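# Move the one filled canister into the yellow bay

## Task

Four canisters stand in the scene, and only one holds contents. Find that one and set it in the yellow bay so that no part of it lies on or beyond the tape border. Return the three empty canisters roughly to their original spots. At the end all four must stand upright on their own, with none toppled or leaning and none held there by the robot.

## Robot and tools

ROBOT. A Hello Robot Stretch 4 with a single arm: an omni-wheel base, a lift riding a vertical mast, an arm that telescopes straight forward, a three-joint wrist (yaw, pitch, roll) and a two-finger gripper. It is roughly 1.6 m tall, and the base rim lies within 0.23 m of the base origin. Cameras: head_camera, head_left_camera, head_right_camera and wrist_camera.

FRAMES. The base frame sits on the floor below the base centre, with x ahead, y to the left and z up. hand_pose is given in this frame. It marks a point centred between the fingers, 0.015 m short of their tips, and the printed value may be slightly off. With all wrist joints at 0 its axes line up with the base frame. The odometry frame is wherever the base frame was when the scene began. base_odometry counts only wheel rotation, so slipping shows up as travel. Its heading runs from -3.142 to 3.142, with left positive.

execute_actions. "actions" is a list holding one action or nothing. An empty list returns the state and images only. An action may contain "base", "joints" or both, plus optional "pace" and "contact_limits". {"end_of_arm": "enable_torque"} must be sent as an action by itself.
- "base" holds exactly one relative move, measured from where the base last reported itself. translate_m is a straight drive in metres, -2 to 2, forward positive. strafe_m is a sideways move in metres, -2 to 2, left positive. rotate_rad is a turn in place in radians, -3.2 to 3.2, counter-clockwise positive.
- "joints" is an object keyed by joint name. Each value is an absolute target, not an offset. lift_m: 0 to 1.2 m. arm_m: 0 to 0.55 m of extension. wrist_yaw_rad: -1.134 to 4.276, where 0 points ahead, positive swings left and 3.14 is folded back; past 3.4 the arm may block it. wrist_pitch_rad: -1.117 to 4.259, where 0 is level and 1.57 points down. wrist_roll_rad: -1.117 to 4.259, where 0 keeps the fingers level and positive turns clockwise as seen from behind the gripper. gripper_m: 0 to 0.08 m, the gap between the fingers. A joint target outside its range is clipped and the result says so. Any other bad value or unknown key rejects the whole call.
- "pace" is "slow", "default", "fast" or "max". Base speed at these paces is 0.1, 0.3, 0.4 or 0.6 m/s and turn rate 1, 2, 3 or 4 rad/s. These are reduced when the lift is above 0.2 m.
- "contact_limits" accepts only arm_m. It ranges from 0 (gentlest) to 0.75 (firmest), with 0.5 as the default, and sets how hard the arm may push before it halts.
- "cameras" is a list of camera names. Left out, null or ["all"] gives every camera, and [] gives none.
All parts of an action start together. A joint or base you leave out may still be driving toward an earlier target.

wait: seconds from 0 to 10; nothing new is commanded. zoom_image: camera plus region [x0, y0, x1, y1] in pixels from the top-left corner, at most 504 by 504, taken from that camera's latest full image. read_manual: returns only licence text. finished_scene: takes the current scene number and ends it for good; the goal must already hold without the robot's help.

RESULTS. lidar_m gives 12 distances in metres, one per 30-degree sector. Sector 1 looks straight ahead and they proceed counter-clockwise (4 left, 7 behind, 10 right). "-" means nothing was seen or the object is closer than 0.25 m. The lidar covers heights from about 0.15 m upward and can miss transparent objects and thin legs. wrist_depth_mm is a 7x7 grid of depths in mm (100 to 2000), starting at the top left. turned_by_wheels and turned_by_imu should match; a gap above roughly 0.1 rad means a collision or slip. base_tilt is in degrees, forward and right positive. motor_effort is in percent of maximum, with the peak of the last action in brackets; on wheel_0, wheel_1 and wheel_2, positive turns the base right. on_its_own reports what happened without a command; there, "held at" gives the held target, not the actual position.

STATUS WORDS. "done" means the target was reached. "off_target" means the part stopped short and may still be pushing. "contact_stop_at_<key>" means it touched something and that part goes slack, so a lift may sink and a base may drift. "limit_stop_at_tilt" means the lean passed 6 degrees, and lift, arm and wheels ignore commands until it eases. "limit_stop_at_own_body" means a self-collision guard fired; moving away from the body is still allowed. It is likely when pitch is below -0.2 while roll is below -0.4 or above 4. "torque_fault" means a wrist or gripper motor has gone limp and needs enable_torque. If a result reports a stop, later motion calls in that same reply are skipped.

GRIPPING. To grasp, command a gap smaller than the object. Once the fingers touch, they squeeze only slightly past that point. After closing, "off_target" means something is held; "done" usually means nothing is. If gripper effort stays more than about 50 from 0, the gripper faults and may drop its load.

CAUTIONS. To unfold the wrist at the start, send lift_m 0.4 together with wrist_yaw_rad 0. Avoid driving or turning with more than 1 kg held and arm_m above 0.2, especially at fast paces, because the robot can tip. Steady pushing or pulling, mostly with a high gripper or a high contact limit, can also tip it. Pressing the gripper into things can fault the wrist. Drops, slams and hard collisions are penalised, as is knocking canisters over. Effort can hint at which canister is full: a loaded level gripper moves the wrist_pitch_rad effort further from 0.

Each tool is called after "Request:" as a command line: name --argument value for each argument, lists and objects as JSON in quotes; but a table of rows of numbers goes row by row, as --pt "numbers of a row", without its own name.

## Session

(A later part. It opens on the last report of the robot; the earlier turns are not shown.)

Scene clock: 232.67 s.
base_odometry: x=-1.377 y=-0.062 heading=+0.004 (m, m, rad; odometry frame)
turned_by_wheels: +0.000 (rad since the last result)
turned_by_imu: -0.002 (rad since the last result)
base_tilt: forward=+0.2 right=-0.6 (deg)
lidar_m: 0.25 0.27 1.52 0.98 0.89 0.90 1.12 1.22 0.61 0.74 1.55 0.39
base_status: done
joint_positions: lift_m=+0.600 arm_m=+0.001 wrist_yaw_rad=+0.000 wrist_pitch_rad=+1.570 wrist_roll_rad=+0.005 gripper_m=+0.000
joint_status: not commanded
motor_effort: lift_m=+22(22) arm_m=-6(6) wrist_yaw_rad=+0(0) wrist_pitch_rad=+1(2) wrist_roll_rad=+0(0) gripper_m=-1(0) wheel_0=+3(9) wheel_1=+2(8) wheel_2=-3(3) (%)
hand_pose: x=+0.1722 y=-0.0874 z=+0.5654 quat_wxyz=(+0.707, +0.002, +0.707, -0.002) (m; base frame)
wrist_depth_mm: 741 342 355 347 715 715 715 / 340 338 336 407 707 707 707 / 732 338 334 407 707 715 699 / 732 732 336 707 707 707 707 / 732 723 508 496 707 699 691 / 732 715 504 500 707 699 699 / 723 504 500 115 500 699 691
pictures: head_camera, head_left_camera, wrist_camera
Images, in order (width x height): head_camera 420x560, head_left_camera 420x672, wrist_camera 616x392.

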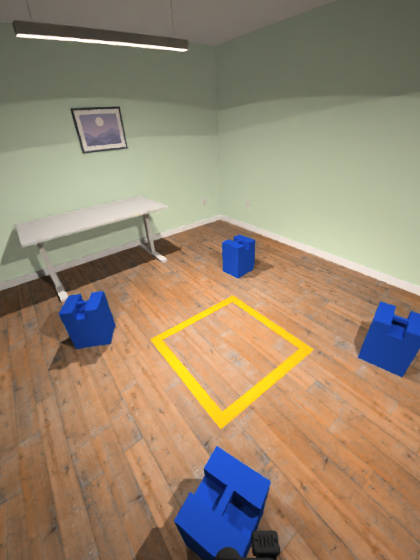

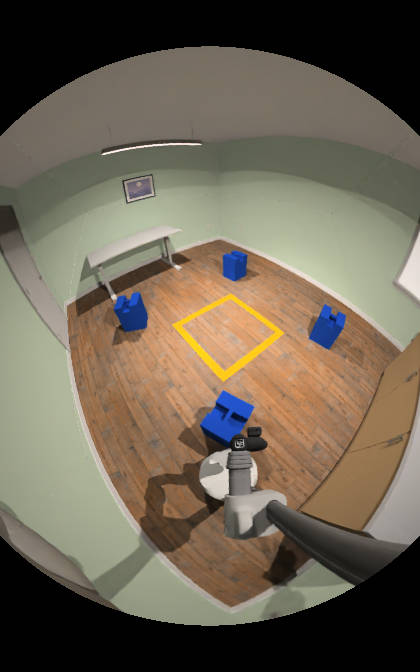

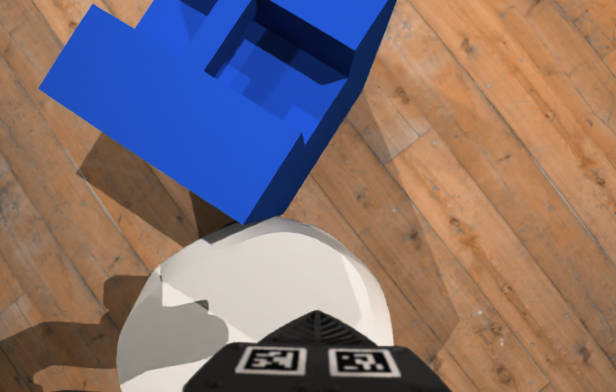

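Request:
execute_actions --actions '[{"base":{"translate_m":0.4},"pace":"slow"}]' --cameras '["head_camera","wrist_camera"]'

Scene clock: 246.27 s.
base_odometry: x=-0.978 y=-0.060 heading=+0.004 (m, m, rad; odometry frame)
turned_by_wheels: +0.000 (rad since the last result)
turned_by_imu: -0.001 (rad since the last result)
base_tilt: forward=+0.2 right=-0.6 (deg)
lidar_m: 0.27 0.25 1.58 1.24 1.13 1.15 1.45 0.90 0.90 1.14 1.38 2.62
base_status: done
joint_positions: lift_m=+0.600 arm_m=+0.001 wrist_yaw_rad=+0.000 wrist_pitch_rad=+1.570 wrist_roll_rad=+0.005 gripper_m=+0.000
joint_status: not commanded
motor_effort: lift_m=+22(22) arm_m=-6(6) wrist_yaw_rad=+1(1) wrist_pitch_rad=+1(1) wrist_roll_rad=-3(1) gripper_m=+0(0) wheel_0=+3(7) wheel_1=+5(7) wheel_2=-7(12) (%)
hand_pose: x=+0.1722 y=-0.0874 z=+0.5654 quat_wxyz=(+0.707, +0.002, +0.707, -0.002) (m; base frame)
wrist_depth_mm: 741 373 340 373 723 715 715 / 741 415 410 410 715 707 707 / 741 336 334 332 707 707 707 / 732 336 334 332 723 707 699 / 723 723 504 504 707 699 691 / 732 723 504 500 699 699 699 / 723 508 500 115 500 707 699
pictures: head_camera, wrist_camera
Images, in order (width x height): head_camera 420x560, wrist_camera 616x392.

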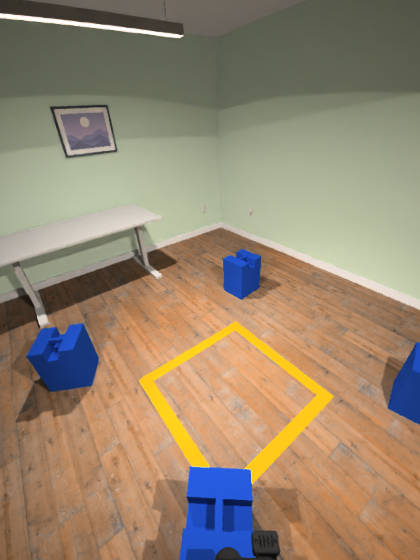

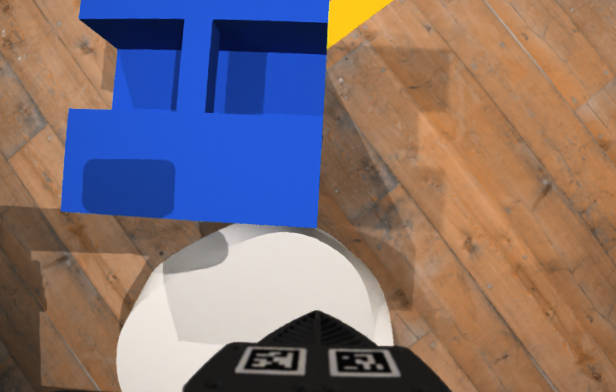

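Request:
execute_actions --actions '[{"base":{"rotate_rad":-0.06}}]' --cameras '[]'

Request:
execute_actions --actions '[{"base":{"translate_m":0.7},"pace":"slow"}]' --cameras '["head_camera","head_left_camera","wrist_camera"]'

Scene clock: 256.20 s.
base_odometry: x=-0.978 y=-0.060 heading=-0.055 (m, m, rad; odometry frame)
turned_by_wheels: -0.059 (rad since the last result)
turned_by_imu: -0.060 (rad since the last result)
base_tilt: forward=+0.2 right=-0.5 (deg)
lidar_m: 0.25 0.25 1.52 1.27 1.13 1.13 1.38 0.89 0.90 1.10 1.38 1.40
base_status: done
joint_positions: lift_m=+0.600 arm_m=+0.001 wrist_yaw_rad=+0.000 wrist_pitch_rad=+1.570 wrist_roll_rad=+0.005 gripper_m=+0.000
joint_status: not commanded
motor_effort: lift_m=+22(22) arm_m=-6(6) wrist_yaw_rad=+0(1) wrist_pitch_rad=+2(2) wrist_roll_rad=-2(1) gripper_m=+0(1) wheel_0=+9(6) wheel_1=+5(6) wheel_2=-7(7) (%)
hand_pose: x=+0.1722 y=-0.0874 z=+0.5654 quat_wxyz=(+0.707, +0.002, +0.707, -0.002) (m; base frame)
wrist_depth_mm: 750 347 353 517 723 715 707 / 732 413 407 504 715 707 715 / 732 338 332 500 715 707 707 / 535 334 332 496 715 707 707 / 732 723 504 504 715 699 699 / 715 723 500 496 707 707 699 / 715 504 500 116 504 691 699
pictures: none
No camera images: the call's "cameras" was empty. Leave "cameras" out to get every camera's image.

Scene clock: 264.47 s.
base_odometry: x=-0.280 y=-0.099 heading=-0.054 (m, m, rad; odometry frame)
turned_by_wheels: +0.001 (rad since the last result)
turned_by_imu: +0.001 (rad since the last result)
base_tilt: forward=+0.2 right=-0.6 (deg)
lidar_m: 1.39 0.25 0.25 1.29 1.59 1.61 1.94 1.42 1.42 1.06 1.00 2.17
base_status: done
joint_positions: lift_m=+0.600 arm_m=+0.001 wrist_yaw_rad=+0.000 wrist_pitch_rad=+1.570 wrist_roll_rad=+0.005 gripper_m=+0.000
joint_status: not commanded
motor_effort: lift_m=+22(22) arm_m=-6(6) wrist_yaw_rad=+1(1) wrist_pitch_rad=+2(2) wrist_roll_rad=-1(2) gripper_m=+0(1) wheel_0=+6(11) wheel_1=+7(8) wheel_2=-5(11) (%)
hand_pose: x=+0.1722 y=-0.0874 z=+0.5654 quat_wxyz=(+0.707, +0.002, +0.707, -0.002) (m; base frame)
wrist_depth_mm: 342 462 723 723 715 723 715 / 351 413 732 723 723 715 707 / 392 355 691 715 715 707 707 / 338 334 452 723 715 699 699 / 336 334 504 500 715 707 699 / 404 512 504 496 699 707 699 / 723 504 504 116 504 699 699
pictures: head_camera, head_left_camera, wrist_camera
Images, in order (width x height): head_camera 420x560, head_left_camera 420x672, wrist_camera 616x392.

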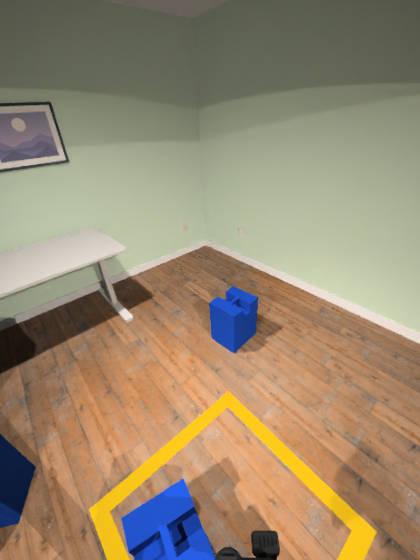

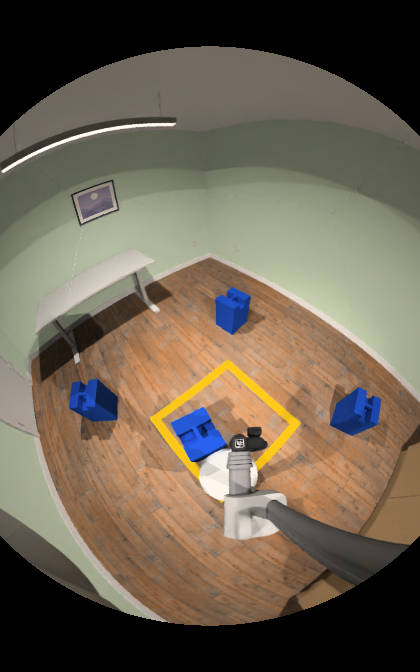

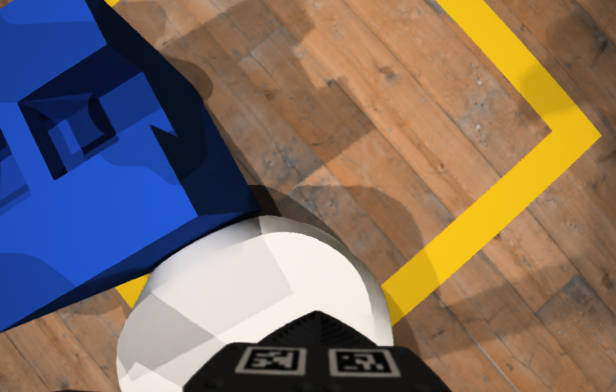

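Request:
execute_actions --actions '[{"base":{"translate_m":-0.2}}]' --cameras '[]'

Request:
execute_actions --actions '[{"base":{"strafe_m":0.55}}]' --cameras '[]'

Request:
execute_actions --actions '[{"base":{"rotate_rad":-0.75}}]' --cameras '["head_camera","head_left_camera","wrist_camera"]'

Scene clock: 277.87 s.
base_odometry: x=-0.479 y=-0.088 heading=-0.054 (m, m, rad; odometry frame)
turned_by_wheels: +0.000 (rad since the last result)
turned_by_imu: -0.001 (rad since the last result)
base_tilt: forward=+0.2 right=-0.5 (deg)
lidar_m: 0.36 0.34 1.14 1.67 1.46 1.48 1.79 1.28 1.27 1.58 1.08 2.26
base_status: done
joint_positions: lift_m=+0.600 arm_m=+0.001 wrist_yaw_rad=+0.000 wrist_pitch_rad=+1.570 wrist_roll_rad=+0.005 gripper_m=+0.000
joint_status: not commanded
motor_effort: lift_m=+22(22) arm_m=-6(6) wrist_yaw_rad=+1(1) wrist_pitch_rad=+3(3) wrist_roll_rad=-1(0) gripper_m=+1(2) wheel_0=+0(6) wheel_1=+0(5) wheel_2=+0(9) (%)
hand_pose: x=+0.1722 y=-0.0874 z=+0.5654 quat_wxyz=(+0.707, +0.002, +0.707, -0.002) (m; base frame)
wrist_depth_mm: 342 340 723 732 715 715 715 / 340 394 525 723 715 707 715 / 430 530 715 723 715 715 699 / 723 723 723 707 707 707 707 / 732 732 508 500 715 707 699 / 732 715 504 496 707 707 691 / 723 504 500 116 504 699 699
pictures: none
No camera images: the call's "cameras" was empty. Leave "cameras" out to get every camera's image.

Scene clock: 281.03 s.
base_odometry: x=-0.449 y=+0.462 heading=-0.054 (m, m, rad; odometry frame)
turned_by_wheels: +0.000 (rad since the last result)
turned_by_imu: -0.001 (rad since the last result)
base_tilt: forward=+0.0 right=-0.6 (deg)
lidar_m: 1.83 0.73 0.82 1.19 1.04 1.06 1.30 1.61 1.65 1.66 0.40 0.41
base_status: done
joint_positions: lift_m=+0.600 arm_m=+0.001 wrist_yaw_rad=+0.000 wrist_pitch_rad=+1.570 wrist_roll_rad=+0.005 gripper_m=+0.000
joint_status: not commanded
motor_effort: lift_m=+22(22) arm_m=-6(6) wrist_yaw_rad=+1(1) wrist_pitch_rad=+0(2) wrist_roll_rad=-1(1) gripper_m=-1(0) wheel_0=+0(7) wheel_1=-1(9) wheel_2=+1(0) (%)
hand_pose: x=+0.1722 y=-0.0874 z=+0.5654 quat_wxyz=(+0.707, +0.002, +0.707, -0.002) (m; base frame)
wrist_depth_mm: 741 732 732 723 544 404 329 / 741 723 723 723 654 402 327 / 732 732 723 723 715 492 699 / 732 732 715 707 707 707 699 / 732 723 504 500 707 715 699 / 732 732 504 500 707 699 699 / 723 504 500 116 504 707 691
pictures: none
No camera images: the call's "cameras" was empty. Leave "cameras" out to get every camera's image.

Scene clock: 282.53 s.
base_odometry: x=-0.449 y=+0.462 heading=-0.805 (m, m, rad; odometry frame)
turned_by_wheels: -0.750 (rad since the last result)
turned_by_imu: -0.747 (rad since the last result)
base_tilt: forward=+0.1 right=-0.6 (deg)
lidar_m: 0.42 0.50 0.97 0.75 1.39 1.08 1.05 1.13 1.67 1.62 1.74 1.58
base_status: done
joint_positions: lift_m=+0.600 arm_m=+0.001 wrist_yaw_rad=+0.000 wrist_pitch_rad=+1.570 wrist_roll_rad=+0.005 gripper_m=+0.000
joint_status: not commanded
motor_effort: lift_m=+22(22) arm_m=-6(6) wrist_yaw_rad=+0(0) wrist_pitch_rad=+1(1) wrist_roll_rad=+0(2) gripper_m=-2(2) wheel_0=+0(4) wheel_1=+0(6) wheel_2=+1(6) (%)
hand_pose: x=+0.1722 y=-0.0874 z=+0.5654 quat_wxyz=(+0.707, +0.002, +0.707, -0.002) (m; base frame)
wrist_depth_mm: 741 585 459 668 723 715 715 / 732 723 723 723 715 707 715 / 732 723 723 723 723 715 699 / 741 732 723 715 707 699 699 / 732 732 504 500 707 699 699 / 723 715 500 496 707 707 699 / 723 500 500 116 504 699 691
pictures: head_camera, head_left_camera, wrist_camera
Images, in order (width x height): head_camera 420x560, head_left_camera 420x672, wrist_camera 616x392.

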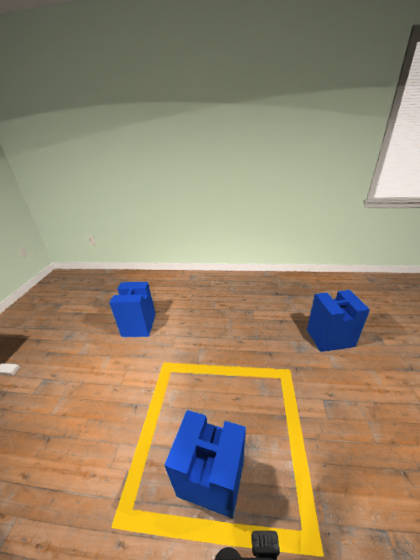

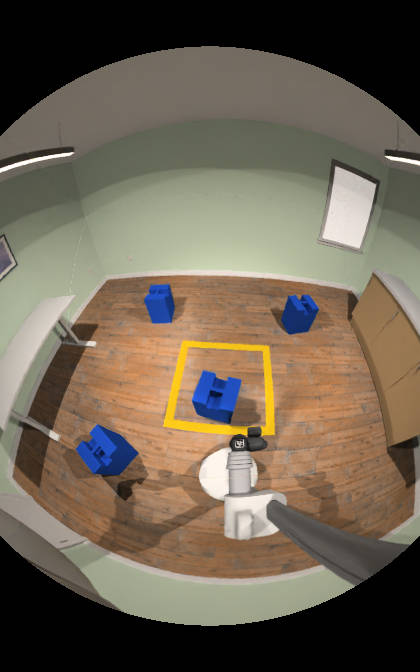

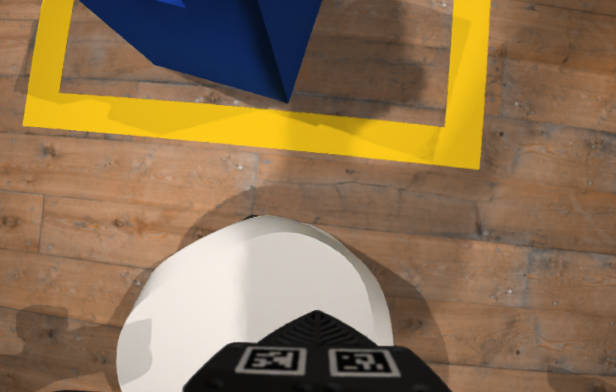

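Request:
execute_actions --actions '[{"base":{"translate_m":0.37},"pace":"slow"}]' --cameras '[]'

Request:
execute_actions --actions '[{"base":{"translate_m":-0.45}}]' --cameras '["head_camera","head_left_camera"]'

Scene clock: 293.33 s.
base_odometry: x=-0.193 y=+0.195 heading=-0.804 (m, m, rad; odometry frame)
turned_by_wheels: +0.000 (rad since the last result)
turned_by_imu: -0.002 (rad since the last result)
base_tilt: forward=+0.2 right=-0.5 (deg)
lidar_m: 0.25 0.25 0.34 0.82 0.77 1.45 1.41 1.54 1.72 1.67 1.79 1.29
base_status: done
joint_positions: lift_m=+0.600 arm_m=+0.001 wrist_yaw_rad=+0.000 wrist_pitch_rad=+1.570 wrist_roll_rad=+0.005 gripper_m=+0.000
joint_status: not commanded
motor_effort: lift_m=+22(22) arm_m=-6(6) wrist_yaw_rad=+1(0) wrist_pitch_rad=+4(1) wrist_roll_rad=+0(1) gripper_m=+0(0) wheel_0=+7(9) wheel_1=+6(4) wheel_2=-7(10) (%)
hand_pose: x=+0.1722 y=-0.0874 z=+0.5654 quat_wxyz=(+0.707, +0.002, +0.707, -0.002) (m; base frame)
wrist_depth_mm: 342 415 338 723 715 715 715 / 340 340 336 723 715 707 707 / 340 413 334 715 723 715 707 / 336 407 332 715 707 707 699 / 723 715 512 504 707 707 699 / 732 723 500 496 699 699 699 / 723 504 504 115 504 699 699
pictures: none
No camera images: the call's "cameras" was empty. Leave "cameras" out to get every camera's image.

Scene clock: 296.33 s.
base_odometry: x=-0.505 y=+0.519 heading=-0.804 (m, m, rad; odometry frame)
turned_by_wheels: +0.000 (rad since the last result)
turned_by_imu: -0.001 (rad since the last result)
base_tilt: forward=+0.1 right=-0.6 (deg)
lidar_m: 0.65 0.65 0.74 0.75 1.30 1.00 0.97 1.04 1.57 1.62 1.76 1.69
base_status: done
joint_positions: lift_m=+0.600 arm_m=+0.001 wrist_yaw_rad=+0.000 wrist_pitch_rad=+1.570 wrist_roll_rad=+0.005 gripper_m=+0.000
joint_status: not commanded
motor_effort: lift_m=+22(22) arm_m=-6(6) wrist_yaw_rad=+1(0) wrist_pitch_rad=+1(1) wrist_roll_rad=-2(0) gripper_m=-1(1) wheel_0=-1(3) wheel_1=-1(4) wheel_2=-1(8) (%)
hand_pose: x=+0.1722 y=-0.0874 z=+0.5654 quat_wxyz=(+0.707, +0.002, +0.707, -0.002) (m; base frame)
wrist_depth_mm: 741 732 723 723 715 715 715 / 732 732 723 723 723 715 699 / 732 741 723 715 715 715 707 / 732 723 723 715 715 707 707 / 732 723 508 504 707 707 699 / 723 715 500 500 707 699 699 / 723 504 504 115 504 699 699
pictures: head_camera, head_left_camera
Images, in order (width x height): head_camera 420x560, head_left_camera 420x672.

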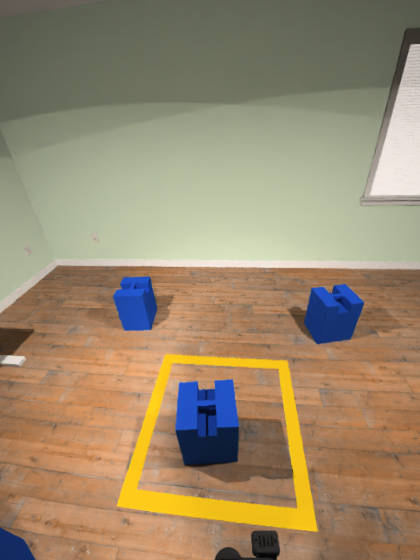

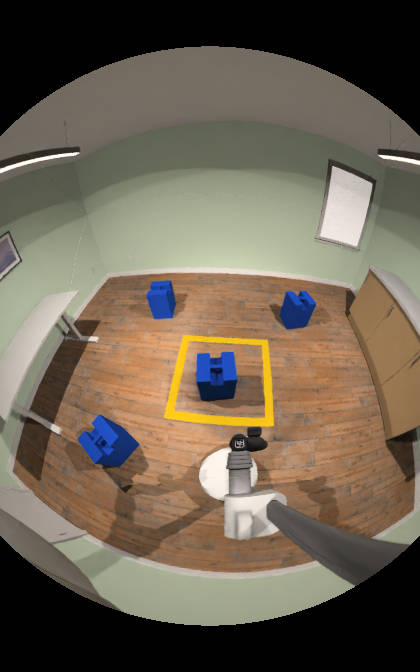

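Request:
finished_scene --scene 2

The scene is finished: the task was done.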